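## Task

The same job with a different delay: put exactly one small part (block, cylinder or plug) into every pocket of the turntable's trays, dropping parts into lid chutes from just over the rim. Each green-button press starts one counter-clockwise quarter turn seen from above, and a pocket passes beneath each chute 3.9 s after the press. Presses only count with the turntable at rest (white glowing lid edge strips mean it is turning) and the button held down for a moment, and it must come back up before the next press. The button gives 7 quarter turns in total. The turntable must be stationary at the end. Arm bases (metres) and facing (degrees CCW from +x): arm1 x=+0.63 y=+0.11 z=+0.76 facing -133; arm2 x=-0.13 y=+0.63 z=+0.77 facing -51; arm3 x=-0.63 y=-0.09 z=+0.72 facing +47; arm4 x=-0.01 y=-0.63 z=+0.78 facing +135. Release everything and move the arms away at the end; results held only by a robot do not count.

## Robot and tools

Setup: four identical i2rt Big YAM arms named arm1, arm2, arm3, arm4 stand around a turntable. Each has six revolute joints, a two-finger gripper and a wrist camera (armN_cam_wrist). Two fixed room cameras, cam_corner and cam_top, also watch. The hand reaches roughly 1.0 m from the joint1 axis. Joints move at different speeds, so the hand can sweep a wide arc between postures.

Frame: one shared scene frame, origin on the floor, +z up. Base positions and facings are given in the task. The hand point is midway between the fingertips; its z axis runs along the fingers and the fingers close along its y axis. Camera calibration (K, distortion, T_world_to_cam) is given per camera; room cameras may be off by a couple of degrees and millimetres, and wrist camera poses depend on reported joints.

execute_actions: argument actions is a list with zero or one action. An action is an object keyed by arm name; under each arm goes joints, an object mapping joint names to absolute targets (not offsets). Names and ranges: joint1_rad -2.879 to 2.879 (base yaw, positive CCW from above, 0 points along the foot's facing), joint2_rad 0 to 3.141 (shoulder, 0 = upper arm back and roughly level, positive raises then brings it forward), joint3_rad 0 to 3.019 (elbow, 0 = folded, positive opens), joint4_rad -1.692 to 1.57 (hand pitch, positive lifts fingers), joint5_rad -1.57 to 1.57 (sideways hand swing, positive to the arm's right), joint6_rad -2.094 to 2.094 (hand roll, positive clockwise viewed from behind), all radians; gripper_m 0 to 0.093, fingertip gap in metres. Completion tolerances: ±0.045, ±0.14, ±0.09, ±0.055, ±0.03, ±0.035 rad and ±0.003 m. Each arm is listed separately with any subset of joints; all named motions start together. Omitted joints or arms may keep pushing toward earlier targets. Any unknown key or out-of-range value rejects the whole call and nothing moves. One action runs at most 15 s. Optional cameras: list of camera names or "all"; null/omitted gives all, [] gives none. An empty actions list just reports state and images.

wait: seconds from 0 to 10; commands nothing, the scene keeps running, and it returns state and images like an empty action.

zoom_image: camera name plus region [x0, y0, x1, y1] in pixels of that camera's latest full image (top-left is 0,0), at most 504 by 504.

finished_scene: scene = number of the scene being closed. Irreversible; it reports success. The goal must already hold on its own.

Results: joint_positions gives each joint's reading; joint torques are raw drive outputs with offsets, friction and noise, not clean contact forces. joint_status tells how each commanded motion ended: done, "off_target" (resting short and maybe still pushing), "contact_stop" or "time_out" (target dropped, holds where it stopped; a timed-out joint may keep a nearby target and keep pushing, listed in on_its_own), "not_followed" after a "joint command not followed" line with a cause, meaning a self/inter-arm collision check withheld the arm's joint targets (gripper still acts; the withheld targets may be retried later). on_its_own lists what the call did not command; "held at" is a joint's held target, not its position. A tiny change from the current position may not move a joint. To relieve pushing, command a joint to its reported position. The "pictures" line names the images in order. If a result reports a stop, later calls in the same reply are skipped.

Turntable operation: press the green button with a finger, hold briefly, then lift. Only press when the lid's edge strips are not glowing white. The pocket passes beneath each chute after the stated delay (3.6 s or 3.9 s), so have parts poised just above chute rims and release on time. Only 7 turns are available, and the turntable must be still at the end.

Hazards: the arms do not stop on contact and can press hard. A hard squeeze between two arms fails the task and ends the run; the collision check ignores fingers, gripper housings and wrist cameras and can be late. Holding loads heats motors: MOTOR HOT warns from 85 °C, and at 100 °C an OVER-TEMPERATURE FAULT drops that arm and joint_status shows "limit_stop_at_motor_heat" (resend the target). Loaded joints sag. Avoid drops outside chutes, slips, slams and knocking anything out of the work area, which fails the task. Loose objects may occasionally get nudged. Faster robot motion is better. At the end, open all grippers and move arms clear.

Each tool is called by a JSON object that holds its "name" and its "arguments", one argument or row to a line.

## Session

{"name": "execute_actions", "arguments": {
  "actions": []
}}

Scene clock: 0.00 s.
Joint torques (N m, as the arm reports them, + toward a larger angle): no reading
Motor temperatures (°C, as the motors report them): arm1=[21 22 23 19 23 19] | arm2=[19 20 22 21 22 20] | arm3=[20 19 21 23 21 20] | arm4=[22 21 21 21 23 21]
arm1.joint_positions: joint1_rad=-0.811 joint2_rad=+0.450 joint3_rad=+1.468 joint4_rad=-1.545 joint5_rad=+0.013 joint6_rad=-0.007 gripper_m=+0.095
arm1.joint_status: not commanded
arm1.hand: x=+0.4977 y=+0.1119 z=+1.3201 quat_wxyz=(+0.003, -0.871, -0.002, +0.492) (m; scene frame)
arm2.joint_positions: joint1_rad=+0.904 joint2_rad=+0.450 joint3_rad=+1.456 joint4_rad=-1.522 joint5_rad=+0.004 joint6_rad=+0.015 gripper_m=+0.095
arm2.joint_status: not commanded
arm2.hand: x=-0.0026 y=+0.6351 z=+1.3304 quat_wxyz=(-0.504, +0.004, -0.864, -0.005) (m; scene frame)
arm3.joint_positions: joint1_rad=+0.444 joint2_rad=+0.437 joint3_rad=+1.479 joint4_rad=-1.536 joint5_rad=+0.012 joint6_rad=+0.002 gripper_m=+0.094
arm3.joint_status: not commanded
arm3.hand: x=-0.5873 y=+0.0255 z=+1.2874 quat_wxyz=(-0.412, +0.505, -0.696, -0.302) (m; scene frame)
arm4.joint_positions: joint1_rad=-0.362 joint2_rad=+0.429 joint3_rad=+1.480 joint4_rad=-1.548 joint5_rad=-0.011 joint6_rad=-0.004 gripper_m=+0.094
arm4.joint_status: not commanded
arm4.hand: x=-0.0601 y=-0.5254 z=+1.3466 quat_wxyz=(-0.270, +0.727, -0.461, -0.431) (m; scene frame)
pictures: arm1_cam_wrist, arm2_cam_wrist, arm3_cam_wrist, arm4_cam_wrist, cam_corner, cam_top
camera_calibration (this result's frames):
arm1_cam_wrist: T_world_to_cam=[[-0.0128004, 0.999596, 0.0253959, -0.141693], [0.921111, 0.0216707, -0.388696, 0.0536576], [-0.38909, 0.018417, -0.921016, 1.53181], [0, 0, 0, 1]] pos_world=[0.544771, 0.112262, 1.43527]
arm2_cam_wrist: T_world_to_cam=[[0.0149638, -0.999886, 0.00193691, 0.626548], [-0.908809, -0.0144085, -0.416963, 0.559848], [0.416944, 0.00447908, -0.908921, 1.33227], [0, 0, 0, 1]] pos_world=[-0.0560635, 0.628575, 1.44315]
arm3_cam_wrist: T_world_to_cam=[[0.945924, -0.324367, -0.00378438, 0.57074], [-0.294348, -0.853365, -0.430265, 0.410606], [0.136334, 0.408112, -0.902695, 1.35576], [0, 0, 0, 1]] pos_world=[-0.603851, -0.0177753, 1.40266]
arm4_cam_wrist: T_world_to_cam=[[0.903035, 0.429496, -0.00781224, 0.293071], [0.38082, -0.808842, -0.448053, 0.213349], [-0.198756, 0.401633, -0.893973, 1.52938], [0, 0, 0, 1]] pos_world=[-0.0419286, -0.567555, 1.4651]
Images, in order (width x height): arm1_cam_wrist 504x504, arm2_cam_wrist 504x504, arm3_cam_wrist 504x504, arm4_cam_wrist 504x504, cam_corner 504x504, cam_top 504x504.

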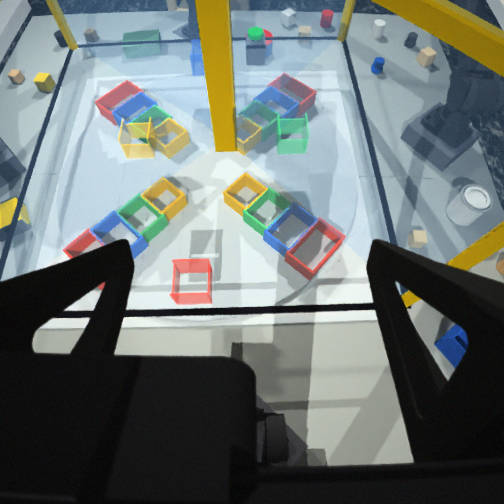

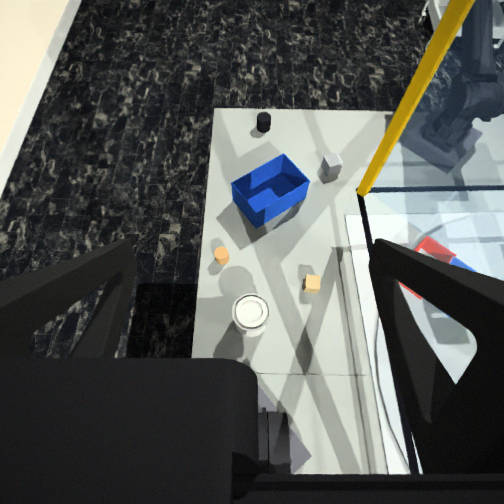

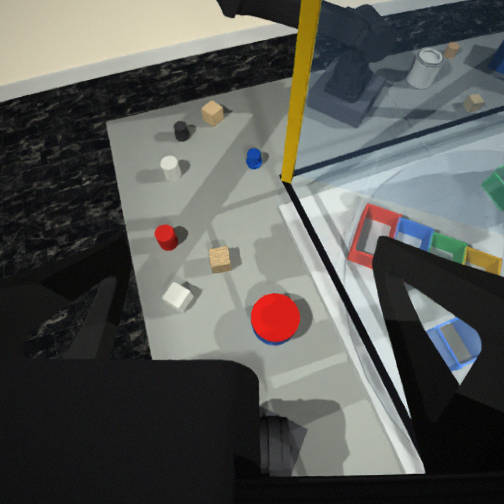

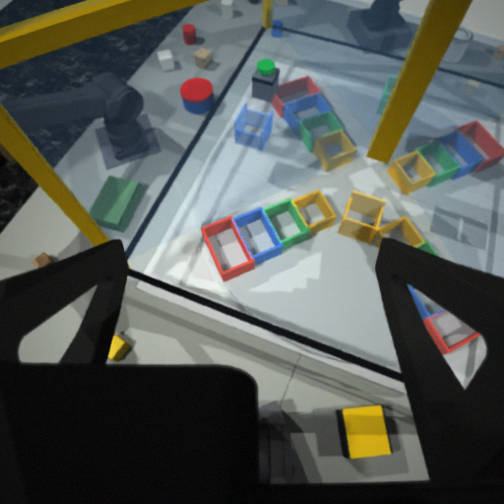

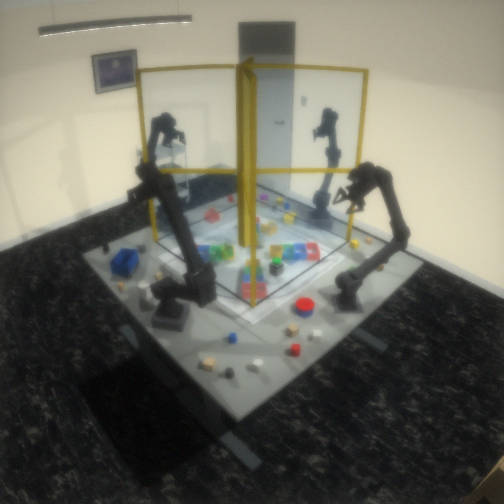

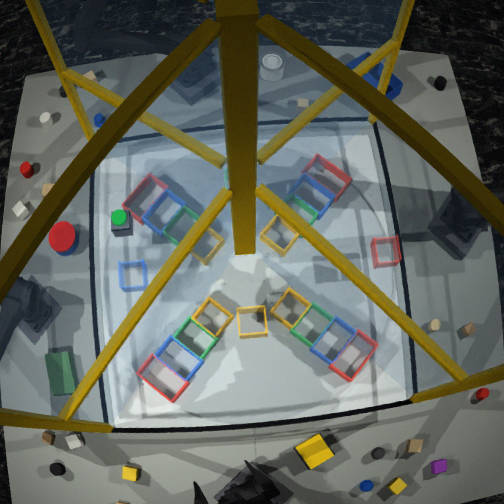

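{"name": "execute_actions", "arguments": {
  "actions": [
    {"arm1":{"joints":{"joint1_rad":0.5}},"arm4":{"joints":{"joint1_rad":0.7}},"arm2":{"joints":{"joint1_rad":1.085,"joint2_rad":1.555,"joint3_rad":0.91,"joint4_rad":-0.9}},"arm3":{"joints":{"joint1_rad":0.85,"joint2_rad":1.666,"joint3_rad":1.2,"joint4_rad":-1.07}}}
  ],
  "cameras": ["arm1_cam_wrist","arm2_cam_wrist","arm3_cam_wrist","arm4_cam_wrist"]
}}

Scene clock: 3.83 s.
Joint torques (N m, as the arm reports them, + toward a larger angle): arm1=[ 1.12  8.11  8.79  1.55 -0.07  0.01] | arm2=[ 0.72 -8.94  8.47  0.59 -0.1  -0.07] | arm3=[  0.53 -16.8    9.62   1.11  -0.02   0.05] | arm4=[-1.14  6.99  8.73  1.94 -0.1   0.06]
Motor temperatures (°C, as the motors report them): arm1=[21 22 24 19 23 19] | arm2=[19 20 22 21 22 20] | arm3=[20 19 21 23 21 20] | arm4=[22 21 22 21 23 21]
arm1.joint_positions: joint1_rad=+0.496 joint2_rad=+0.450 joint3_rad=+1.468 joint4_rad=-1.545 joint5_rad=+0.013 joint6_rad=-0.007 gripper_m=+0.095
arm1.joint_status: all done
arm1.hand: x=+0.5874 y=-0.0085 z=+1.3222 quat_wxyz=(-0.305, -0.688, -0.526, +0.395) (m; scene frame)
arm2.joint_positions: joint1_rad=+1.075 joint2_rad=+1.556 joint3_rad=+0.892 joint4_rad=-0.910 joint5_rad=+0.004 joint6_rad=+0.015 gripper_m=+0.095
arm2.joint_status: all done
arm2.hand: x=+0.2472 y=+0.7029 z=+0.8019 quat_wxyz=(+0.001, +0.089, -0.996, +0.005) (m; scene frame)
arm3.joint_positions: joint1_rad=+0.845 joint2_rad=+1.655 joint3_rad=+1.201 joint4_rad=-1.084 joint5_rad=+0.012 joint6_rad=+0.002 gripper_m=+0.094
arm3.joint_status: all done
arm3.hand: x=-0.6731 y=+0.3846 z=+0.8112 quat_wxyz=(-0.012, +0.740, -0.672, -0.011) (m; scene frame)
arm4.joint_positions: joint1_rad=+0.697 joint2_rad=+0.429 joint3_rad=+1.480 joint4_rad=-1.548 joint5_rad=-0.011 joint6_rad=-0.004 gripper_m=+0.094
arm4.joint_status: all done
arm4.hand: x=-0.1234 y=-0.6184 z=+1.3472 quat_wxyz=(-0.014, +0.859, -0.032, -0.512) (m; scene frame)
pictures: arm1_cam_wrist, arm2_cam_wrist, arm3_cam_wrist, arm4_cam_wrist
camera_calibration (this result's frames):
arm1_cam_wrist: T_world_to_cam=[[-0.968529, 0.248497, 0.0141484, 0.549546], [0.221721, 0.887204, -0.40461, 0.413639], [-0.113097, -0.388739, -0.91438, 1.39651], [0, 0, 0, 1]] pos_world=[0.59848, 0.0393359, 1.43653]
arm2_cam_wrist: T_world_to_cam=[[0.185125, -0.982657, 0.0106468, 0.630417], [-0.795483, -0.143484, 0.588744, -0.176304], [-0.577006, -0.117461, -0.808249, 0.998069], [0, 0, 0, 1]] pos_world=[0.318939, 0.711421, 0.903775]
arm3_cam_wrist: T_world_to_cam=[[0.995944, 0.0882981, 0.0172792, 0.624397], [0.063542, -0.826244, 0.559717, -0.0856422], [0.0636988, -0.556349, -0.828504, 1.05284], [0, 0, 0, 1]] pos_world=[-0.683487, 0.459852, 0.909428]
arm4_cam_wrist: T_world_to_cam=[[0.0677778, 0.99763, -0.0118232, 0.643787], [0.888847, -0.0657613, -0.45346, 0.692018], [-0.453163, 0.0202255, -0.891198, 1.28376], [0, 0, 0, 1]] pos_world=[-0.0769781, -0.622718, 1.4655]
Images, in order (width x height): arm1_cam_wrist 504x504, arm2_cam_wrist 504x504, arm3_cam_wrist 504x504, arm4_cam_wrist 504x504.

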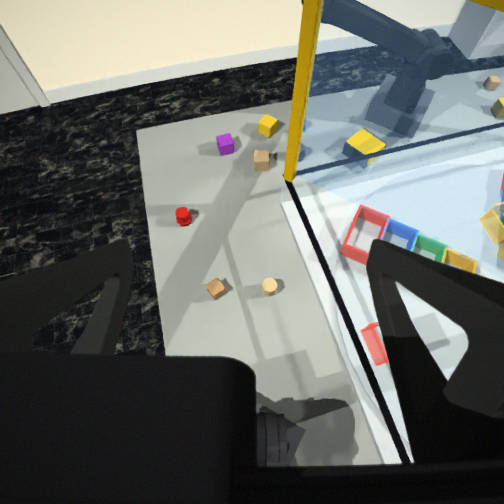

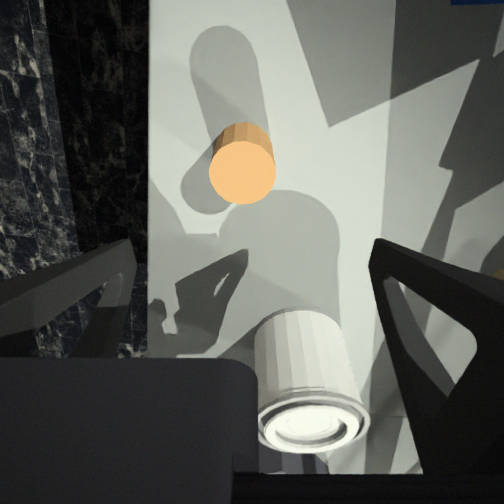

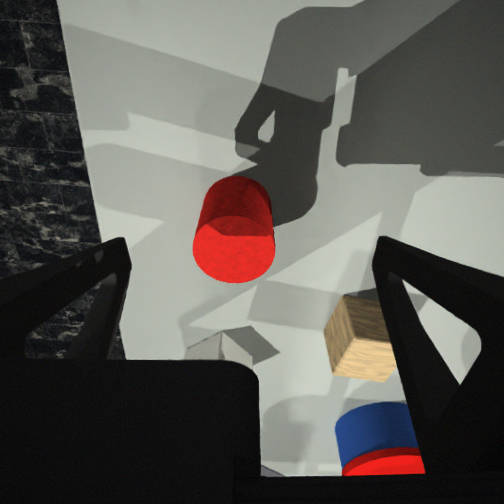

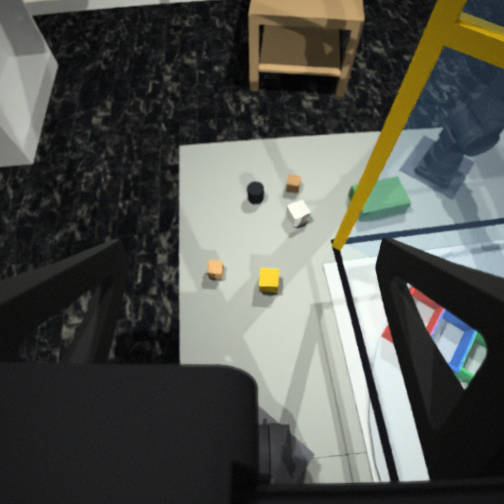

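{"name": "execute_actions", "arguments": {
  "actions": [
    {"arm1":{"joints":{"joint1_rad":0.345,"joint2_rad":1.36,"joint3_rad":0.72,"joint4_rad":-0.9}},"arm4":{"joints":{"joint1_rad":0.605,"joint2_rad":1.486,"joint3_rad":0.785,"joint4_rad":-0.86}},"arm2":{"joints":{"joint1_rad":1.095,"joint2_rad":1.705,"joint3_rad":0.875,"joint4_rad":-0.72}},"arm3":{"joints":{"joint1_rad":0.875,"joint2_rad":1.71,"joint3_rad":1.055,"joint4_rad":-0.905}}}
  ],
  "cameras": ["arm1_cam_wrist","arm2_cam_wrist","arm3_cam_wrist","arm4_cam_wrist"]
}}

{"name": "execute_actions", "arguments": {
  "actions": [
    {"arm2":{"joints":{"gripper_m":0}},"arm3":{"joints":{"gripper_m":0}}}
  ],
  "cameras": []
}}

Scene clock: 7.47 s.
Joint torques (N m, as the arm reports them, + toward a larger angle): arm1=[ 0.74 -7.63  8.99  0.6  -0.08  0.02] | arm2=[  1.02 -10.91   6.52   0.57  -0.1   -0.07] | arm3=[  0.82 -16.26   9.01   1.12  -0.02   0.05] | arm4=[-1.37 -6.42  8.58  0.6  -0.1   0.08]
Motor temperatures (°C, as the motors report them): arm1=[21 22 24 19 23 19] | arm2=[19 20 23 21 22 20] | arm3=[20 19 22 23 21 20] | arm4=[22 21 22 21 23 21]
arm1.joint_positions: joint1_rad=+0.348 joint2_rad=+1.354 joint3_rad=+0.711 joint4_rad=-0.912 joint5_rad=+0.013 joint6_rad=-0.007 gripper_m=+0.095
arm1.joint_status: all done
arm1.hand: x=+0.5026 y=-0.1825 z=+0.8042 quat_wxyz=(-0.006, -0.833, -0.554, +0.005) (m; scene frame)
arm2.joint_positions: joint1_rad=+1.081 joint2_rad=+1.717 joint3_rad=+0.868 joint4_rad=-0.731 joint5_rad=+0.004 joint6_rad=+0.015 gripper_m=+0.095
arm2.joint_status: all done
arm2.hand: x=+0.2572 y=+0.7067 z=+0.7358 quat_wxyz=(+0.003, +0.092, -0.996, +0.005) (m; scene frame)
arm3.joint_positions: joint1_rad=+0.866 joint2_rad=+1.696 joint3_rad=+1.052 joint4_rad=-0.920 joint5_rad=+0.012 joint6_rad=+0.002 gripper_m=+0.094
arm3.joint_status: all done
arm3.hand: x=-0.6801 y=+0.3542 z=+0.7447 quat_wxyz=(-0.003, +0.747, -0.664, -0.001) (m; scene frame)
arm4.joint_positions: joint1_rad=+0.607 joint2_rad=+1.472 joint3_rad=+0.780 joint4_rad=-0.870 joint5_rad=-0.011 joint6_rad=-0.004 gripper_m=+0.094
arm4.joint_status: all done
arm4.hand: x=-0.3557 y=-0.5725 z=+0.8071 quat_wxyz=(+0.009, +0.997, -0.083, -0.004) (m; scene frame)
pictures: arm1_cam_wrist, arm2_cam_wrist, arm3_cam_wrist, arm4_cam_wrist
camera_calibration (this result's frames):
arm1_cam_wrist: T_world_to_cam=[[-0.930483, 0.366315, -0.00393308, 0.534999], [0.297364, 0.761523, 0.575896, -0.472244], [0.213955, 0.534692, -0.817513, 0.771898], [0, 0, 0, 1]] pos_world=[0.473084, -0.249081, 0.905105]
arm2_cam_wrist: T_world_to_cam=[[0.190766, -0.981577, 0.0106905, 0.630778], [-0.791761, -0.147419, 0.592775, -0.130001], [-0.580278, -0.121545, -0.805297, 0.952411], [0, 0, 0, 1]] pos_world=[0.329403, 0.715754, 0.837292]
arm3_cam_wrist: T_world_to_cam=[[0.993787, 0.109915, 0.0175236, 0.625906], [0.0792414, -0.809256, 0.582088, -0.0851524], [0.0781612, -0.577082, -0.812937, 0.986859], [0, 0, 0, 1]] pos_world=[-0.692404, 0.431792, 0.840853]
arm4_cam_wrist: T_world_to_cam=[[0.166732, 0.985796, -0.0201779, 0.642514], [0.817736, -0.126815, 0.56145, -0.222738], [0.550916, -0.110112, -0.827265, 0.927161], [0, 0, 0, 1]] pos_world=[-0.435775, -0.559542, 0.905028]
Images, in order (width x height): arm1_cam_wrist 504x504, arm2_cam_wrist 504x504, arm3_cam_wrist 504x504, arm4_cam_wrist 504x504.

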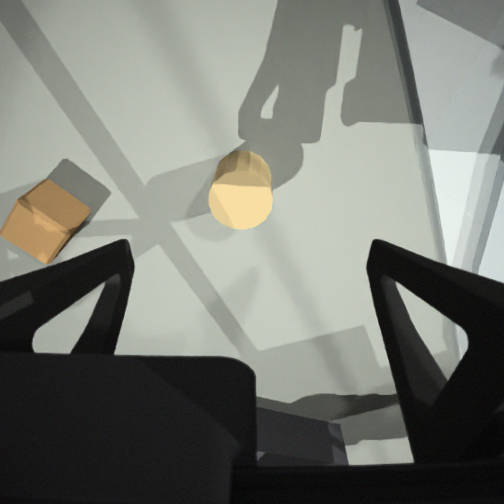

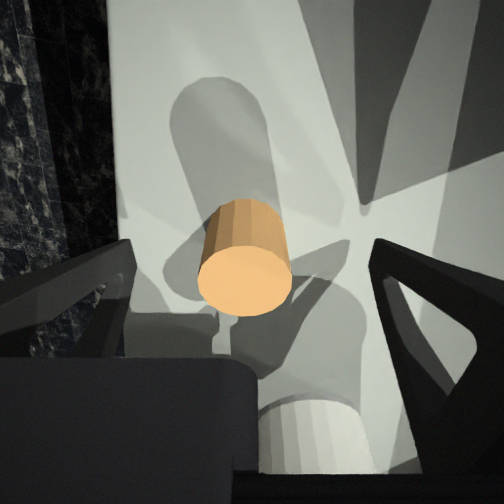

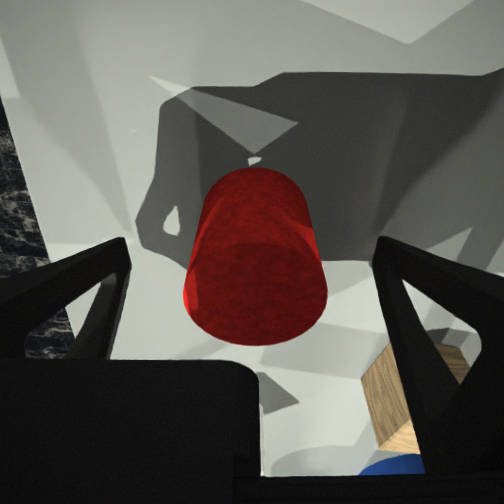

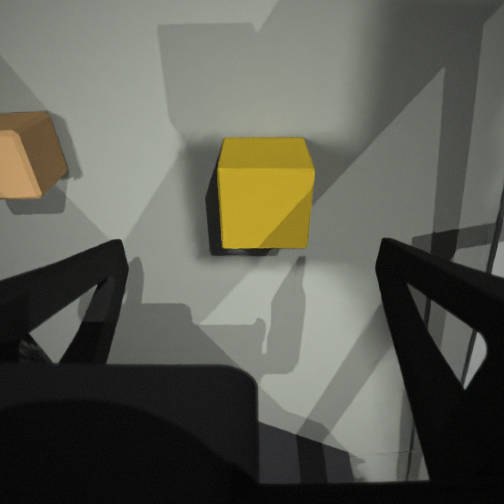

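Scene clock: 8.20 s.
Joint torques (N m, as the arm reports them, + toward a larger angle): arm1=[ 1.   -7.63  9.02  0.59 -0.08  0.02] | arm2=[  0.99 -10.87   6.52   0.59  -0.11  -0.07] | arm3=[  0.84 -16.03   8.88   1.11   0.     0.05] | arm4=[-1.22 -6.48  8.56  0.57 -0.1   0.07]
Motor temperatures (°C, as the motors report them): arm1=[21 22 24 19 23 19] | arm2=[19 20 23 21 22 20] | arm3=[20 19 22 23 21 20] | arm4=[22 21 22 21 23 21]
arm1.joint_positions: joint1_rad=+0.348 joint2_rad=+1.354 joint3_rad=+0.711 joint4_rad=-0.912 joint5_rad=+0.013 joint6_rad=-0.007 gripper_m=+0.095
arm1.joint_status: not commanded
arm1.hand: x=+0.5026 y=-0.1825 z=+0.8042 quat_wxyz=(-0.006, -0.833, -0.554, +0.005) (m; scene frame)
arm2.joint_positions: joint1_rad=+1.081 joint2_rad=+1.717 joint3_rad=+0.868 joint4_rad=-0.731 joint5_rad=+0.004 joint6_rad=+0.015 gripper_m=+0.031
arm2.joint_status: gripper_m off_target (ended at +0.031, target +0.000)
arm2.hand: x=+0.2572 y=+0.7067 z=+0.7358 quat_wxyz=(+0.003, +0.092, -0.996, +0.005) (m; scene frame)
arm3.joint_positions: joint1_rad=+0.866 joint2_rad=+1.696 joint3_rad=+1.052 joint4_rad=-0.920 joint5_rad=+0.012 joint6_rad=+0.002 gripper_m=+0.038
arm3.joint_status: gripper_m off_target (ended at +0.038, target +0.000)
arm3.hand: x=-0.6801 y=+0.3542 z=+0.7447 quat_wxyz=(-0.003, +0.747, -0.664, -0.001) (m; scene frame)
arm4.joint_positions: joint1_rad=+0.607 joint2_rad=+1.472 joint3_rad=+0.780 joint4_rad=-0.870 joint5_rad=-0.011 joint6_rad=-0.004 gripper_m=+0.094
arm4.joint_status: not commanded
arm4.hand: x=-0.3557 y=-0.5725 z=+0.8071 quat_wxyz=(+0.009, +0.997, -0.083, -0.004) (m; scene frame)
pictures: none
No camera images: the call's "cameras" was empty. Leave "cameras" out to get every camera's image.

{"name": "execute_actions", "arguments": {
  "actions": [
    {"arm1":{"joints":{"joint1_rad":0.365,"joint2_rad":1.485,"joint3_rad":0.64,"joint4_rad":-0.7,"gripper_m":0.07}},"arm4":{"joints":{"joint1_rad":0.585,"joint2_rad":1.615,"joint3_rad":0.71,"joint4_rad":-0.665}},"arm2":{"joints":{"joint2_rad":1,"joint3_rad":1,"joint4_rad":-1.29}},"arm3":{"joints":{"joint2_rad":1,"joint3_rad":1,"joint4_rad":-1.46}}}
  ],
  "cameras": ["arm1_cam_wrist","arm4_cam_wrist"]
}}

{"name": "execute_actions", "arguments": {
  "actions": [
    {"arm1":{"joints":{"gripper_m":0}},"arm4":{"joints":{"gripper_m":0}},"arm2":{"joints":{"joint1_rad":-0.425}},"arm3":{"joints":{"joint1_rad":-0.245}}}
  ],
  "cameras": []
}}

{"name": "execute_actions", "arguments": {
  "actions": [
    {"arm1":{"joints":{"joint2_rad":1,"joint3_rad":1,"joint4_rad":-1.34}},"arm4":{"joints":{"joint2_rad":1,"joint3_rad":1,"joint4_rad":-1.32}},"arm2":{"joints":{"joint2_rad":1.49,"joint3_rad":1.25}},"arm3":{"joints":{"joint2_rad":1.32,"joint3_rad":1.26}}}
  ],
  "cameras": []
}}

{"name": "execute_actions", "arguments": {
  "actions": [
    {"arm1":{"joints":{"joint1_rad":-0.535}},"arm4":{"joints":{"joint1_rad":-0.83}}}
  ],
  "cameras": []
}}

{"name": "execute_actions", "arguments": {
  "actions": [
    {"arm1":{"joints":{"joint2_rad":1.115,"joint3_rad":0.915}},"arm4":{"joints":{"joint2_rad":1.68,"joint3_rad":1.48}}}
  ],
  "cameras": ["arm1_cam_wrist","arm2_cam_wrist","arm3_cam_wrist","arm4_cam_wrist"]
}}

Scene clock: 12.77 s.
Joint torques (N m, as the arm reports them, + toward a larger angle): arm1=[ 1.9  -9.79  7.57  0.58 -0.07  0.02] | arm2=[ 1.06 -2.8  11.88  0.3  -0.11 -0.08] | arm3=[ 0.74 -5.92 11.55  0.15 -0.01  0.04] | arm4=[-1.45 -8.07  6.55  0.41 -0.08  0.06]
Motor temperatures (°C, as the motors report them): arm1=[21 22 24 19 23 19] | arm2=[19 20 23 21 22 20] | arm3=[20 19 22 23 21 20] | arm4=[22 21 22 21 23 21]
arm1.joint_positions: joint1_rad=+0.359 joint2_rad=+1.496 joint3_rad=+0.632 joint4_rad=-0.712 joint5_rad=+0.013 joint6_rad=-0.007 gripper_m=+0.070
arm1.joint_status: all done
arm1.hand: x=+0.5100 y=-0.1766 z=+0.7411 quat_wxyz=(+0.000, -0.829, -0.559, -0.004) (m; scene frame)
arm2.joint_positions: joint1_rad=+1.081 joint2_rad=+0.995 joint3_rad=+0.964 joint4_rad=-1.283 joint5_rad=+0.004 joint6_rad=+0.015 gripper_m=+0.031
arm2.joint_status: all done
arm2.hand: x=+0.1805 y=+0.6931 z=+1.0088 quat_wxyz=(-0.129, +0.092, -0.987, -0.009) (m; scene frame)
arm3.joint_positions: joint1_rad=+0.866 joint2_rad=+0.988 joint3_rad=+0.994 joint4_rad=-1.446 joint5_rad=+0.012 joint6_rad=+0.002 gripper_m=+0.038
arm3.joint_status: all done
arm3.hand: x=-0.6589 y=+0.1965 z=+0.9652 quat_wxyz=(-0.044, +0.745, -0.664, -0.048) (m; scene frame)
arm4.joint_positions: joint1_rad=+0.590 joint2_rad=+1.614 joint3_rad=+0.708 joint4_rad=-0.674 joint5_rad=-0.011 joint6_rad=-0.004 gripper_m=+0.094
arm4.joint_status: all done
arm4.hand: x=-0.3462 y=-0.5685 z=+0.7422 quat_wxyz=(+0.009, +0.996, -0.091, +0.004) (m; scene frame)
pictures: arm1_cam_wrist, arm4_cam_wrist
camera_calibration (this result's frames):
arm1_cam_wrist: T_world_to_cam=[[-0.934568, 0.355755, -0.00452917, 0.540121], [0.284092, 0.753851, 0.592452, -0.449476], [0.214182, 0.5524, -0.805593, 0.709735], [0, 0, 0, 1]] pos_world=[0.48046, -0.245371, 0.840496]
arm4_cam_wrist: T_world_to_cam=[[0.184232, 0.982676, -0.020189, 0.64002], [0.805524, -0.139186, 0.575984, -0.215658], [0.563195, -0.122377, -0.817212, 0.858496], [0, 0, 0, 1]] pos_world=[-0.427695, -0.553888, 0.83871]
Images, in order (width x height): arm1_cam_wrist 504x504, arm4_cam_wrist 504x504.

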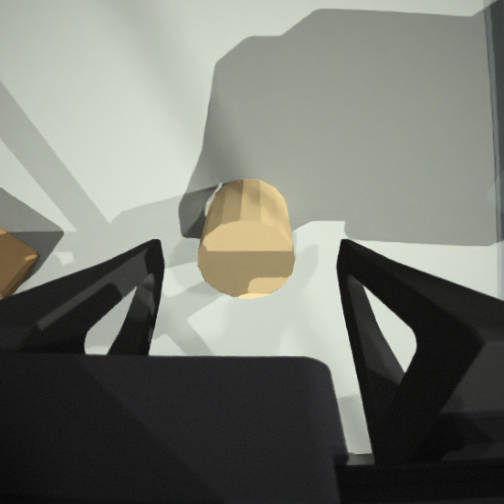

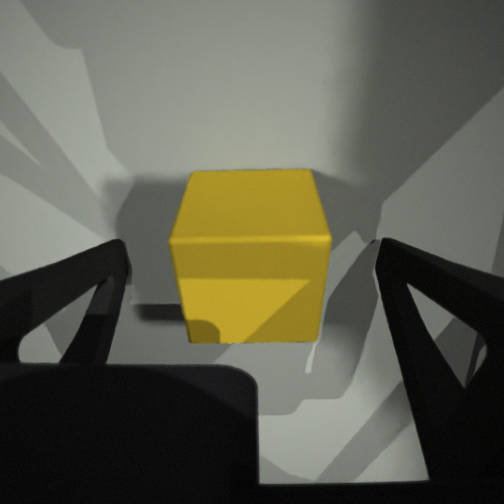

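Scene clock: 14.50 s.
Joint torques (N m, as the arm reports them, + toward a larger angle): arm1=[ 1.75 -9.9   7.55  0.57 -0.07  0.03] | arm2=[-0.3  -2.83 11.87  0.36 -0.13 -0.07] | arm3=[-0.55 -5.97 11.6   0.12  0.    0.04] | arm4=[-1.24 -8.11  6.57  0.44 -0.12  0.08]
Motor temperatures (°C, as the motors report them): arm1=[21 22 24 19 23 19] | arm2=[19 20 24 21 22 20] | arm3=[20 19 23 23 21 20] | arm4=[22 21 22 21 23 21]
arm1.joint_positions: joint1_rad=+0.359 joint2_rad=+1.496 joint3_rad=+0.632 joint4_rad=-0.712 joint5_rad=+0.013 joint6_rad=-0.007 gripper_m=+0.031
arm1.joint_status: gripper_m off_target (ended at +0.031, target +0.000)
arm1.hand: x=+0.5100 y=-0.1766 z=+0.7411 quat_wxyz=(+0.000, -0.829, -0.559, -0.004) (m; scene frame)
arm2.joint_positions: joint1_rad=-0.418 joint2_rad=+0.998 joint3_rad=+0.964 joint4_rad=-1.283 joint5_rad=+0.004 joint6_rad=+0.015 gripper_m=+0.031
arm2.joint_status: all done
arm2.hand: x=-0.0466 y=+0.3254 z=+1.0095 quat_wxyz=(-0.103, -0.606, -0.785, +0.079) (m; scene frame)
arm3.joint_positions: joint1_rad=-0.238 joint2_rad=+0.988 joint3_rad=+0.994 joint4_rad=-1.446 joint5_rad=+0.012 joint6_rad=+0.002 gripper_m=+0.038
arm3.joint_status: all done
arm3.hand: x=-0.3895 y=+0.0691 z=+0.9628 quat_wxyz=(-0.059, +0.287, -0.956, -0.014) (m; scene frame)
arm4.joint_positions: joint1_rad=+0.590 joint2_rad=+1.614 joint3_rad=+0.708 joint4_rad=-0.674 joint5_rad=-0.011 joint6_rad=-0.004 gripper_m=+0.039
arm4.joint_status: gripper_m off_target (ended at +0.039, target +0.000)
arm4.hand: x=-0.3462 y=-0.5685 z=+0.7422 quat_wxyz=(+0.009, +0.996, -0.091, +0.004) (m; scene frame)
pictures: none
No camera images: the call's "cameras" was empty. Leave "cameras" out to get every camera's image.

Scene clock: 15.87 s.
Joint torques (N m, as the arm reports them, + toward a larger angle): arm1=[ 1.5  -3.57 12.49  0.23 -0.06  0.03] | arm2=[ -0.36 -11.    10.94   0.17  -0.14  -0.07] | arm3=[ -0.62 -12.36  14.43   0.17  -0.01   0.04] | arm4=[-1.58 -2.21 12.14  0.36 -0.12  0.05]
Motor temperatures (°C, as the motors report them): arm1=[21 22 25 19 23 19] | arm2=[19 20 24 21 22 20] | arm3=[20 19 23 23 21 20] | arm4=[22 21 23 21 23 21]
arm1.joint_positions: joint1_rad=+0.359 joint2_rad=+0.996 joint3_rad=+0.980 joint4_rad=-1.331 joint5_rad=+0.013 joint6_rad=-0.007 gripper_m=+0.031
arm1.joint_status: all done
arm1.hand: x=+0.5053 y=-0.1764 z=+1.0038 quat_wxyz=(-0.063, -0.825, -0.554, +0.092) (m; scene frame)
arm2.joint_positions: joint1_rad=-0.418 joint2_rad=+1.504 joint3_rad=+1.218 joint4_rad=-1.289 joint5_rad=+0.004 joint6_rad=+0.015 gripper_m=+0.031
arm2.joint_status: all done
arm2.hand: x=-0.0164 y=+0.2168 z=+0.9347 quat_wxyz=(+0.000, -0.611, -0.792, +0.002) (m; scene frame)
arm3.joint_positions: joint1_rad=-0.238 joint2_rad=+1.317 joint3_rad=+1.220 joint4_rad=-1.452 joint5_rad=+0.012 joint6_rad=+0.002 gripper_m=+0.038
arm3.joint_status: all done
arm3.hand: x=-0.3115 y=+0.1210 z=+0.9505 quat_wxyz=(-0.007, +0.288, -0.958, +0.002) (m; scene frame)
arm4.joint_positions: joint1_rad=+0.590 joint2_rad=+0.988 joint3_rad=+0.990 joint4_rad=-1.312 joint5_rad=-0.011 joint6_rad=-0.004 gripper_m=+0.039
arm4.joint_status: all done
arm4.hand: x=-0.3225 y=-0.5709 z=+1.0300 quat_wxyz=(-0.004, +0.987, -0.090, -0.130) (m; scene frame)
pictures: none
No camera images: the call's "cameras" was empty. Leave "cameras" out to get every camera's image.

Scene clock: 17.57 s.
Joint torques (N m, as the arm reports them, + toward a larger angle): arm1=[ 0.86 -4.31 12.39  0.16 -0.07  0.02] | arm2=[ -0.4  -10.73  10.91   0.14  -0.14  -0.07] | arm3=[ -0.57 -12.47  14.47   0.18   0.     0.04] | arm4=[-1.28 -2.48 12.03  0.37 -0.11  0.06]
Motor temperatures (°C, as the motors report them): arm1=[21 22 25 19 23 19] | arm2=[19 20 24 21 22 20] | arm3=[20 19 24 23 21 20] | arm4=[22 21 23 21 23 21]
arm1.joint_positions: joint1_rad=-0.534 joint2_rad=+0.996 joint3_rad=+0.980 joint4_rad=-1.331 joint5_rad=+0.013 joint6_rad=-0.007 gripper_m=+0.031
arm1.joint_status: all done
arm1.hand: x=+0.3285 y=+0.0240 z=+0.9998 quat_wxyz=(-0.013, -0.984, -0.144, +0.104) (m; scene frame)
arm2.joint_positions: joint1_rad=-0.418 joint2_rad=+1.504 joint3_rad=+1.218 joint4_rad=-1.289 joint5_rad=+0.004 joint6_rad=+0.015 gripper_m=+0.031
arm2.joint_status: not commanded
arm2.hand: x=-0.0164 y=+0.2168 z=+0.9347 quat_wxyz=(+0.000, -0.611, -0.792, +0.002) (m; scene frame)
arm3.joint_positions: joint1_rad=-0.238 joint2_rad=+1.317 joint3_rad=+1.220 joint4_rad=-1.452 joint5_rad=+0.012 joint6_rad=+0.002 gripper_m=+0.038
arm3.joint_status: not commanded
arm3.hand: x=-0.3115 y=+0.1210 z=+0.9505 quat_wxyz=(-0.007, +0.288, -0.958, +0.002) (m; scene frame)
arm4.joint_positions: joint1_rad=-0.830 joint2_rad=+0.990 joint3_rad=+0.990 joint4_rad=-1.312 joint5_rad=-0.010 joint6_rad=-0.004 gripper_m=+0.039
arm4.joint_status: all done
arm4.hand: x=-0.0022 y=-0.3127 z=+1.0275 quat_wxyz=(-0.087, +0.690, -0.712, -0.091) (m; scene frame)
pictures: none
No camera images: the call's "cameras" was empty. Leave "cameras" out to get every camera's image.

Scene clock: 18.93 s.
Joint torques (N m, as the arm reports them, + toward a larger angle): arm1=[ 1.13 -7.49 11.06 -0.12 -0.08  0.01] | arm2=[ -0.37 -10.67  10.93   0.16  -0.13  -0.07] | arm3=[ -0.59 -12.35  14.48   0.2   -0.01   0.04] | arm4=[ -1.17 -13.53  14.44   0.18  -0.1    0.05]
Motor temperatures (°C, as the motors report them): arm1=[21 22 25 19 23 19] | arm2=[19 20 24 21 22 20] | arm3=[20 19 24 23 21 20] | arm4=[22 21 23 21 23 21]
arm1.joint_positions: joint1_rad=-0.534 joint2_rad=+1.129 joint3_rad=+0.904 joint4_rad=-1.332 joint5_rad=+0.013 joint6_rad=-0.007 gripper_m=+0.031
arm1.joint_status: all done
arm1.hand: x=+0.3416 y=+0.0271 z=+0.9312 quat_wxyz=(+0.002, -0.989, -0.146, +0.000) (m; scene frame)
arm2.joint_positions: joint1_rad=-0.418 joint2_rad=+1.504 joint3_rad=+1.218 joint4_rad=-1.289 joint5_rad=+0.004 joint6_rad=+0.015 gripper_m=+0.031
arm2.joint_status: not commanded
arm2.hand: x=-0.0164 y=+0.2168 z=+0.9347 quat_wxyz=(+0.000, -0.611, -0.792, +0.002) (m; scene frame)
arm3.joint_positions: joint1_rad=-0.238 joint2_rad=+1.317 joint3_rad=+1.220 joint4_rad=-1.452 joint5_rad=+0.012 joint6_rad=+0.002 gripper_m=+0.038
arm3.joint_status: not commanded
arm3.hand: x=-0.3115 y=+0.1210 z=+0.9505 quat_wxyz=(-0.007, +0.288, -0.958, +0.002) (m; scene frame)
arm4.joint_positions: joint1_rad=-0.830 joint2_rad=+1.686 joint3_rad=+1.432 joint4_rad=-1.320 joint5_rad=-0.010 joint6_rad=-0.004 gripper_m=+0.039
arm4.joint_status: all done
arm4.hand: x=+0.0046 y=-0.1274 z=+0.9363 quat_wxyz=(+0.007, +0.695, -0.719, +0.000) (m; scene frame)
pictures: arm1_cam_wrist, arm2_cam_wrist, arm3_cam_wrist, arm4_cam_wrist
camera_calibration (this result's frames):
arm1_cam_wrist: T_world_to_cam=[[-0.308773, 0.951132, 0.002807, 0.074326], [0.769968, 0.248226, 0.58782, -0.815828], [0.558398, 0.183664, -0.808987, 0.682015], [0, 0, 0, 1]] pos_world=[0.270276, 0.00655386, 1.03109]
arm2_cam_wrist: T_world_to_cam=[[-0.965373, -0.260843, 0.00398342, 0.0310356], [-0.209317, 0.78361, 0.58493, -0.721692], [-0.155696, 0.563841, -0.811074, 0.758096], [0, 0, 0, 1]] pos_world=[-0.00306871, 0.146174, 1.03689]
arm3_cam_wrist: T_world_to_cam=[[0.545141, -0.838012, 0.0236108, 0.250802], [-0.692648, -0.434355, 0.575825, -0.702689], [-0.472293, -0.33026, -0.817232, 0.793533], [0, 0, 0, 1]] pos_world=[-0.248659, 0.167031, 1.04721]
arm4_cam_wrist: T_world_to_cam=[[0.999317, -0.03475, -0.0125461, 0.00529911], [-0.0211749, -0.816988, 0.576266, -0.631477], [-0.0302753, -0.575607, -0.817166, 0.818472], [0, 0, 0, 1]] pos_world=[0.00611251, -0.0446076, 1.03279]
Images, in order (width x height): arm1_cam_wrist 504x504, arm2_cam_wrist 504x504, arm3_cam_wrist 504x504, arm4_cam_wrist 504x504.

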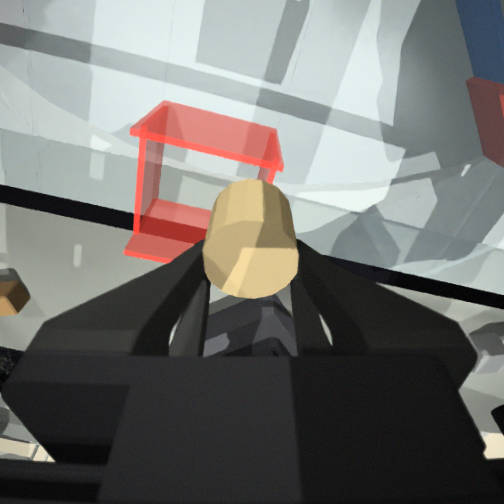

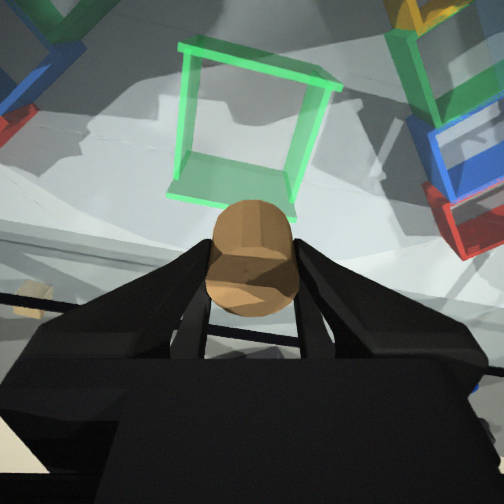

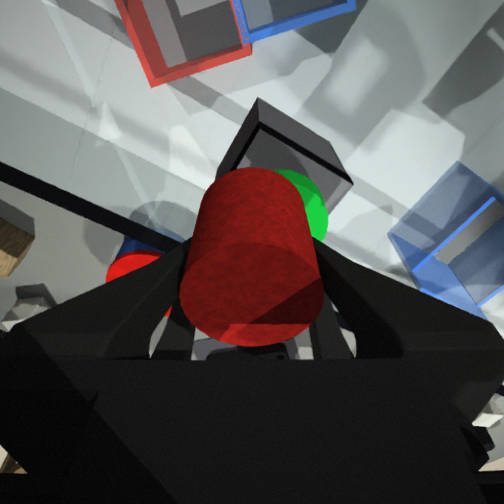

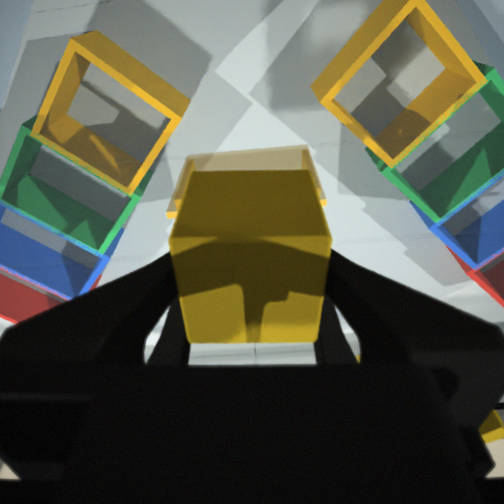

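{"name": "execute_actions", "arguments": {
  "actions": [
    {"arm1":{"joints":{"joint1_rad":-0.455}},"arm2":{"joints":{"joint2_rad":1.585,"joint3_rad":1.36}},"arm4":{"joints":{"joint2_rad":1.585,"joint3_rad":1.32}},"arm3":{"joints":{"joint1_rad":-0.7,"joint2_rad":1.235,"joint3_rad":1.11,"joint4_rad":-1.44}}}
  ],
  "cameras": ["arm1_cam_wrist","arm2_cam_wrist","arm3_cam_wrist","arm4_cam_wrist"]
}}

Scene clock: 21.20 s.
Joint torques (N m, as the arm reports them, + toward a larger angle): arm1=[ 0.75 -7.73 11.03 -0.1  -0.07  0.02] | arm2=[ -0.42 -10.65  12.16   0.19  -0.14  -0.07] | arm3=[ -0.41 -10.8   10.18   0.8    0.01   0.06] | arm4=[ -0.91 -11.23   9.52   0.06  -0.12   0.05]
Motor temperatures (°C, as the motors report them): arm1=[21 22 25 19 23 19] | arm2=[19 21 25 21 22 20] | arm3=[20 19 24 23 21 20] | arm4=[22 21 23 21 23 21]
arm1.joint_positions: joint1_rad=-0.453 joint2_rad=+1.129 joint3_rad=+0.904 joint4_rad=-1.332 joint5_rad=+0.013 joint6_rad=-0.007 gripper_m=+0.031
arm1.joint_status: all done
arm1.hand: x=+0.3492 y=+0.0041 z=+0.9315 quat_wxyz=(+0.001, -0.983, -0.186, +0.001) (m; scene frame)
arm2.joint_positions: joint1_rad=-0.418 joint2_rad=+1.584 joint3_rad=+1.311 joint4_rad=-1.289 joint5_rad=+0.004 joint6_rad=+0.015 gripper_m=+0.031
arm2.joint_status: all done
arm2.hand: x=-0.0069 y=+0.1829 z=+0.9351 quat_wxyz=(-0.005, -0.611, -0.792, +0.006) (m; scene frame)
arm3.joint_positions: joint1_rad=-0.697 joint2_rad=+1.232 joint3_rad=+1.116 joint4_rad=-1.449 joint5_rad=+0.012 joint6_rad=+0.002 gripper_m=+0.038
arm3.joint_status: all done
arm3.hand: x=-0.2894 y=-0.0453 z=+0.9394 quat_wxyz=(+0.002, +0.062, -0.998, +0.006) (m; scene frame)
arm4.joint_positions: joint1_rad=-0.830 joint2_rad=+1.579 joint3_rad=+1.328 joint4_rad=-1.319 joint5_rad=-0.010 joint6_rad=-0.004 gripper_m=+0.039
arm4.joint_status: all done
arm4.hand: x=+0.0032 y=-0.1661 z=+0.9474 quat_wxyz=(+0.006, +0.695, -0.719, -0.001) (m; scene frame)
pictures: arm1_cam_wrist, arm2_cam_wrist, arm3_cam_wrist, arm4_cam_wrist
camera_calibration (this result's frames):
arm1_cam_wrist: T_world_to_cam=[[-0.385293, 0.922793, 0.00173385, 0.126393], [0.747395, 0.310956, 0.587118, -0.807795], [0.541249, 0.227508, -0.8095, 0.68851], [0, 0, 0, 1]] pos_world=[0.279785, -0.022087, 1.0314]
arm2_cam_wrist: T_world_to_cam=[[-0.96539, -0.260782, 0.00388975, 0.0313632], [-0.211321, 0.790856, 0.574361, -0.684832], [-0.15286, 0.55366, -0.818593, 0.787859], [0, 0, 0, 1]] pos_world=[0.00599001, 0.113576, 1.03815]
arm3_cam_wrist: T_world_to_cam=[[0.117603, -0.992669, 0.0278752, -0.0350822], [-0.80404, -0.0787061, 0.589343, -0.782079], [-0.582829, -0.091721, -0.807402, 0.709598], [0, 0, 0, 1]] pos_world=[-0.211122, -0.0312943, 1.03482]
arm4_cam_wrist: T_world_to_cam=[[0.999319, -0.0347064, -0.0125403, 0.00550592], [-0.0212463, -0.81896, 0.573456, -0.667139], [-0.0301726, -0.572799, -0.81914, 0.807493], [0, 0, 0, 1]] pos_world=[0.00468774, -0.083638, 1.04409]
Images, in order (width x height): arm1_cam_wrist 504x504, arm2_cam_wrist 504x504, arm3_cam_wrist 504x504, arm4_cam_wrist 504x504.

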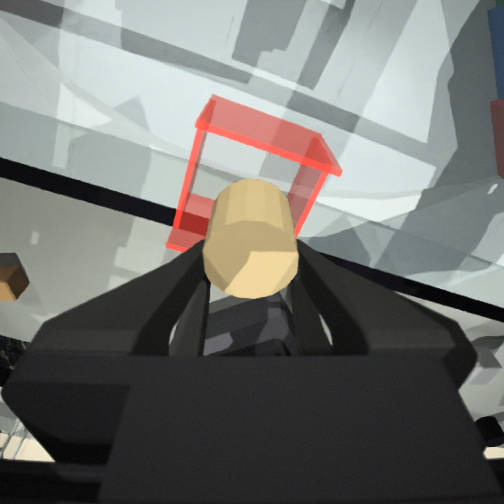

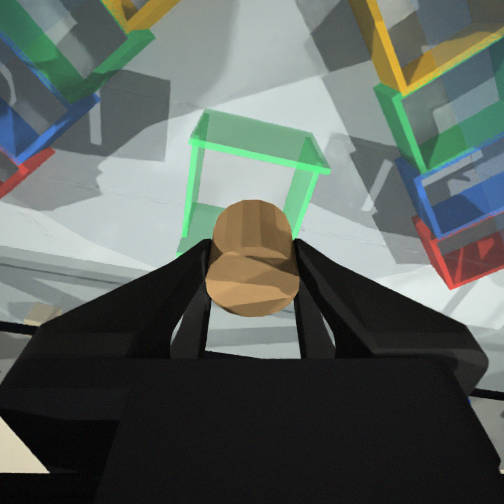

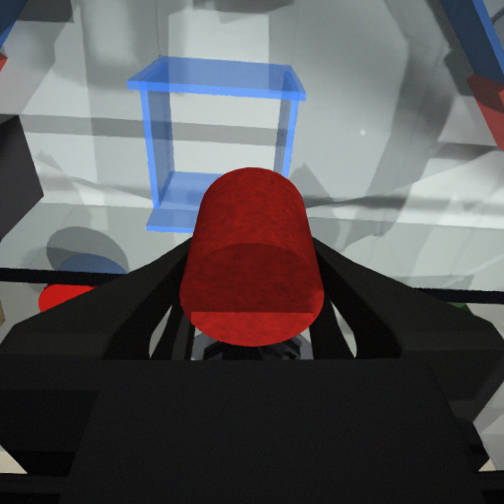

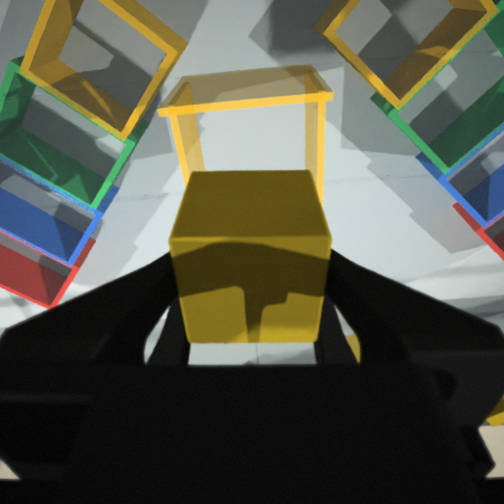

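{"name": "execute_actions", "arguments": {
  "actions": [
    {"arm4":{"joints":{"joint2_rad":1.62,"joint4_rad":-1.285}},"arm3":{"joints":{"joint2_rad":1.3,"joint3_rad":1.27,"joint4_rad":-1.45}}}
  ],
  "cameras": []
}}

{"name": "execute_actions", "arguments": {
  "actions": [
    {"arm3":{"joints":{"joint1_rad":-0.28}}}
  ],
  "cameras": ["arm3_cam_wrist","arm4_cam_wrist"]
}}

{"name": "execute_actions", "arguments": {
  "actions": [
    {"arm3":{"joints":{"joint2_rad":1.36,"joint3_rad":1.17,"joint4_rad":-1.41}}}
  ],
  "cameras": ["cam_top"]
}}

{"name": "execute_actions", "arguments": {
  "actions": [
    {"arm3":{"joints":{"joint1_rad":-0.66,"joint2_rad":1.295,"joint3_rad":1.215,"joint4_rad":-1.45}}}
  ],
  "cameras": ["arm3_cam_wrist","cam_top"]
}}

Scene clock: 23.20 s.
Joint torques (N m, as the arm reports them, + toward a larger angle): arm1=[ 1.05 -7.47 10.94 -0.07 -0.09  0.02] | arm2=[ -0.39 -10.81  12.2    0.19  -0.14  -0.07] | arm3=[ -0.35 -11.84  14.32   0.53   0.01   0.05] | arm4=[ -1.39 -10.22   9.58   0.51  -0.1    0.06]
Motor temperatures (°C, as the motors report them): arm1=[21 22 26 19 23 19] | arm2=[19 21 25 21 22 20] | arm3=[20 19 25 23 21 20] | arm4=[22 21 23 21 23 21]
arm1.joint_positions: joint1_rad=-0.453 joint2_rad=+1.129 joint3_rad=+0.904 joint4_rad=-1.332 joint5_rad=+0.013 joint6_rad=-0.007 gripper_m=+0.031
arm1.joint_status: not commanded
arm1.hand: x=+0.3492 y=+0.0041 z=+0.9315 quat_wxyz=(+0.001, -0.983, -0.186, +0.001) (m; scene frame)
arm2.joint_positions: joint1_rad=-0.418 joint2_rad=+1.584 joint3_rad=+1.311 joint4_rad=-1.289 joint5_rad=+0.004 joint6_rad=+0.015 gripper_m=+0.031
arm2.joint_status: not commanded
arm2.hand: x=-0.0069 y=+0.1829 z=+0.9351 quat_wxyz=(-0.005, -0.611, -0.792, +0.006) (m; scene frame)
arm3.joint_positions: joint1_rad=-0.697 joint2_rad=+1.293 joint3_rad=+1.233 joint4_rad=-1.449 joint5_rad=+0.012 joint6_rad=+0.002 gripper_m=+0.038
arm3.joint_status: all done
arm3.hand: x=-0.2506 y=-0.0403 z=+0.9637 quat_wxyz=(-0.026, +0.062, -0.998, +0.005) (m; scene frame)
arm4.joint_positions: joint1_rad=-0.830 joint2_rad=+1.598 joint3_rad=+1.328 joint4_rad=-1.295 joint5_rad=-0.010 joint6_rad=-0.004 gripper_m=+0.039
arm4.joint_status: all done
arm4.hand: x=+0.0034 y=-0.1596 z=+0.9390 quat_wxyz=(+0.004, +0.695, -0.719, -0.003) (m; scene frame)
pictures: none
No camera images: the call's "cameras" was empty. Leave "cameras" out to get every camera's image.

Scene clock: 24.23 s.
Joint torques (N m, as the arm reports them, + toward a larger angle): arm1=[ 0.85 -7.41 10.94 -0.05 -0.08  0.02] | arm2=[ -0.38 -10.84  12.18   0.18  -0.13  -0.07] | arm3=[ -0.4  -11.95  14.34   0.54   0.01   0.04] | arm4=[ -1.19 -10.32   9.55   0.5   -0.11   0.06]
Motor temperatures (°C, as the motors report them): arm1=[21 22 26 19 23 19] | arm2=[19 21 25 21 22 20] | arm3=[20 19 25 23 21 20] | arm4=[22 21 23 21 23 21]
arm1.joint_positions: joint1_rad=-0.453 joint2_rad=+1.129 joint3_rad=+0.904 joint4_rad=-1.332 joint5_rad=+0.013 joint6_rad=-0.007 gripper_m=+0.031
arm1.joint_status: not commanded
arm1.hand: x=+0.3492 y=+0.0041 z=+0.9315 quat_wxyz=(+0.001, -0.983, -0.186, +0.001) (m; scene frame)
arm2.joint_positions: joint1_rad=-0.418 joint2_rad=+1.584 joint3_rad=+1.311 joint4_rad=-1.289 joint5_rad=+0.004 joint6_rad=+0.015 gripper_m=+0.031
arm2.joint_status: not commanded
arm2.hand: x=-0.0069 y=+0.1829 z=+0.9351 quat_wxyz=(-0.005, -0.611, -0.792, +0.006) (m; scene frame)
arm3.joint_positions: joint1_rad=-0.278 joint2_rad=+1.293 joint3_rad=+1.233 joint4_rad=-1.449 joint5_rad=+0.012 joint6_rad=+0.002 gripper_m=+0.038
arm3.joint_status: all done
arm3.hand: x=-0.3019 y=+0.1093 z=+0.9640 quat_wxyz=(-0.026, +0.269, -0.963, -0.003) (m; scene frame)
arm4.joint_positions: joint1_rad=-0.830 joint2_rad=+1.598 joint3_rad=+1.328 joint4_rad=-1.295 joint5_rad=-0.010 joint6_rad=-0.004 gripper_m=+0.039
arm4.joint_status: not commanded
arm4.hand: x=+0.0034 y=-0.1596 z=+0.9390 quat_wxyz=(+0.004, +0.695, -0.719, -0.003) (m; scene frame)
pictures: arm3_cam_wrist, arm4_cam_wrist
camera_calibration (this result's frames):
arm3_cam_wrist: T_world_to_cam=[[0.510572, -0.859522, 0.0232041, 0.227765], [-0.728276, -0.417949, 0.543077, -0.689872], [-0.457088, -0.294179, -0.839362, 0.827185], [0, 0, 0, 1]] pos_world=[-0.240612, 0.150778, 1.06368]
arm4_cam_wrist: T_world_to_cam=[[0.999321, -0.0346386, -0.0125309, 0.00539082], [-0.0213568, -0.822009, 0.569073, -0.65343], [-0.0300124, -0.568419, -0.822191, 0.807933], [0, 0, 0, 1]] pos_world=[0.00490571, -0.0776945, 1.03619]
Images, in order (width x height): arm3_cam_wrist 504x504, arm4_cam_wrist 504x504.

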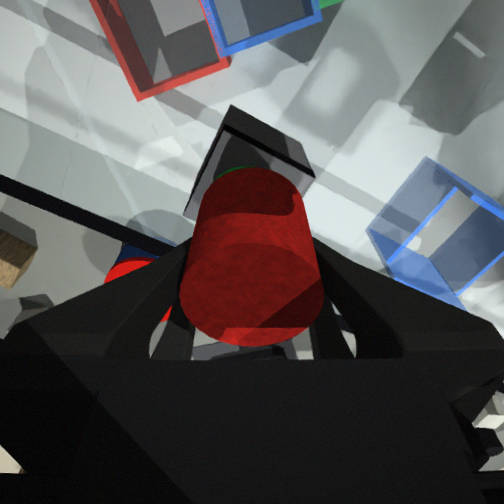

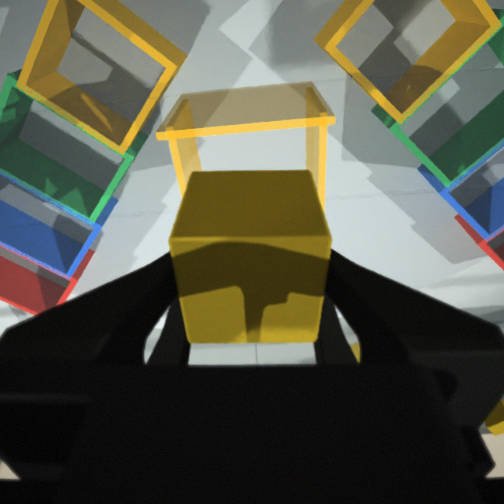

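Scene clock: 25.17 s.
Joint torques (N m, as the arm reports them, + toward a larger angle): arm1=[ 0.95 -7.69 10.94 -0.08 -0.08  0.01] | arm2=[ -0.32 -10.83  12.21   0.19  -0.14  -0.07] | arm3=[ -0.24 -10.2    8.68   0.92   0.02   0.04] | arm4=[ -1.09 -10.08   9.59   0.58  -0.12   0.08]
Motor temperatures (°C, as the motors report them): arm1=[21 22 26 19 23 19] | arm2=[19 21 25 21 22 20] | arm3=[20 19 25 23 21 20] | arm4=[22 21 23 21 23 21]
arm1.joint_positions: joint1_rad=-0.453 joint2_rad=+1.129 joint3_rad=+0.904 joint4_rad=-1.332 joint5_rad=+0.013 joint6_rad=-0.007 gripper_m=+0.031
arm1.joint_status: not commanded
arm1.hand: x=+0.3492 y=+0.0041 z=+0.9315 quat_wxyz=(+0.001, -0.983, -0.186, +0.001) (m; scene frame)
arm2.joint_positions: joint1_rad=-0.418 joint2_rad=+1.584 joint3_rad=+1.311 joint4_rad=-1.289 joint5_rad=+0.004 joint6_rad=+0.015 gripper_m=+0.031
arm2.joint_status: not commanded
arm2.hand: x=-0.0069 y=+0.1829 z=+0.9351 quat_wxyz=(-0.005, -0.611, -0.792, +0.006) (m; scene frame)
arm3.joint_positions: joint1_rad=-0.278 joint2_rad=+1.329 joint3_rad=+1.192 joint4_rad=-1.420 joint5_rad=+0.011 joint6_rad=+0.002 gripper_m=+0.038
arm3.joint_status: all done
arm3.hand: x=-0.3031 y=+0.1089 z=+0.9357 quat_wxyz=(-0.003, +0.269, -0.963, +0.003) (m; scene frame)
arm4.joint_positions: joint1_rad=-0.830 joint2_rad=+1.598 joint3_rad=+1.328 joint4_rad=-1.295 joint5_rad=-0.010 joint6_rad=-0.004 gripper_m=+0.039
arm4.joint_status: not commanded
arm4.hand: x=+0.0034 y=-0.1596 z=+0.9390 quat_wxyz=(+0.004, +0.695, -0.719, -0.003) (m; scene frame)
pictures: cam_top
Images, in order (width x height): cam_top 504x504.

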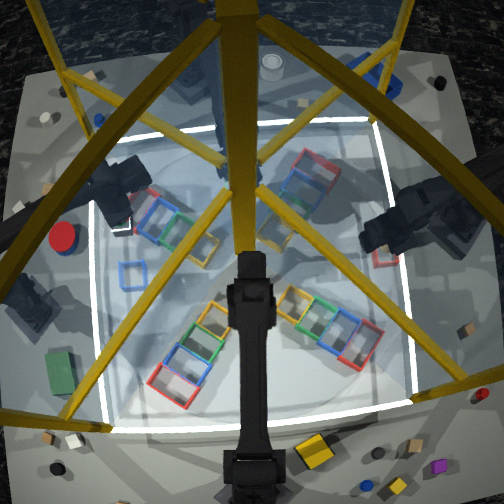

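Scene clock: 26.17 s.
Joint torques (N m, as the arm reports them, + toward a larger angle): arm1=[ 0.83 -7.57 10.98 -0.06 -0.07  0.01] | arm2=[ -0.38 -10.77  12.21   0.18  -0.14  -0.07] | arm3=[ -0.1  -13.07  12.87  -0.14   0.02   0.04] | arm4=[ -1.48 -10.2    9.57   0.54  -0.11   0.05]
Motor temperatures (°C, as the motors report them): arm1=[21 22 26 19 23 19] | arm2=[19 21 25 21 22 20] | arm3=[20 19 25 23 21 20] | arm4=[22 21 23 21 23 21]
arm1.joint_positions: joint1_rad=-0.453 joint2_rad=+1.129 joint3_rad=+0.904 joint4_rad=-1.332 joint5_rad=+0.013 joint6_rad=-0.007 gripper_m=+0.031
arm1.joint_status: not commanded
arm1.hand: x=+0.3492 y=+0.0041 z=+0.9315 quat_wxyz=(+0.001, -0.983, -0.186, +0.001) (m; scene frame)
arm2.joint_positions: joint1_rad=-0.418 joint2_rad=+1.584 joint3_rad=+1.311 joint4_rad=-1.289 joint5_rad=+0.004 joint6_rad=+0.015 gripper_m=+0.031
arm2.joint_status: not commanded
arm2.hand: x=-0.0069 y=+0.1829 z=+0.9351 quat_wxyz=(-0.005, -0.611, -0.792, +0.006) (m; scene frame)
arm3.joint_positions: joint1_rad=-0.663 joint2_rad=+1.301 joint3_rad=+1.192 joint4_rad=-1.435 joint5_rad=+0.012 joint6_rad=+0.002 gripper_m=+0.038
arm3.joint_status: all done
arm3.hand: x=-0.2596 y=-0.0286 z=+0.9454 quat_wxyz=(-0.009, +0.079, -0.997, +0.005) (m; scene frame)
arm4.joint_positions: joint1_rad=-0.830 joint2_rad=+1.598 joint3_rad=+1.328 joint4_rad=-1.295 joint5_rad=-0.010 joint6_rad=-0.004 gripper_m=+0.039
arm4.joint_status: not commanded
arm4.hand: x=+0.0034 y=-0.1596 z=+0.9390 quat_wxyz=(+0.004, +0.695, -0.719, -0.003) (m; scene frame)
pictures: arm3_cam_wrist, cam_top
camera_calibration (this result's frames):
arm3_cam_wrist: T_world_to_cam=[[0.151037, -0.98815, 0.0273342, -0.0128525], [-0.813065, -0.108453, 0.571981, -0.747088], [-0.562239, -0.108615, -0.819811, 0.749951], [0, 0, 0, 1]] pos_world=[-0.183838, -0.0122686, 1.04249]
Images, in order (width x height): arm3_cam_wrist 504x504, cam_top 504x504.

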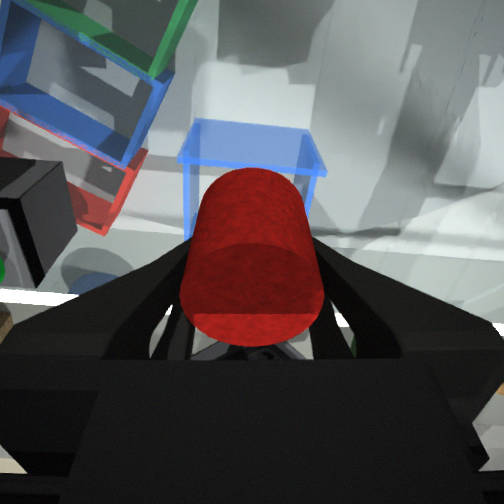

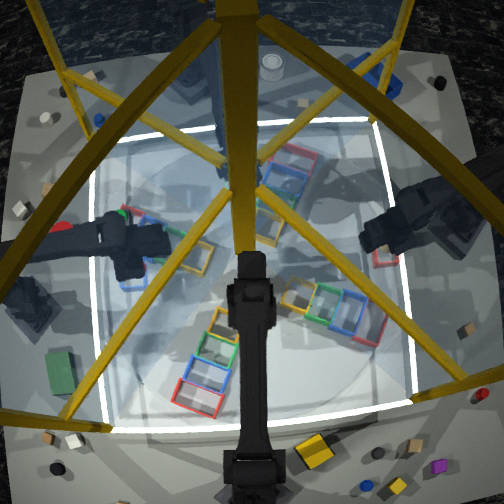

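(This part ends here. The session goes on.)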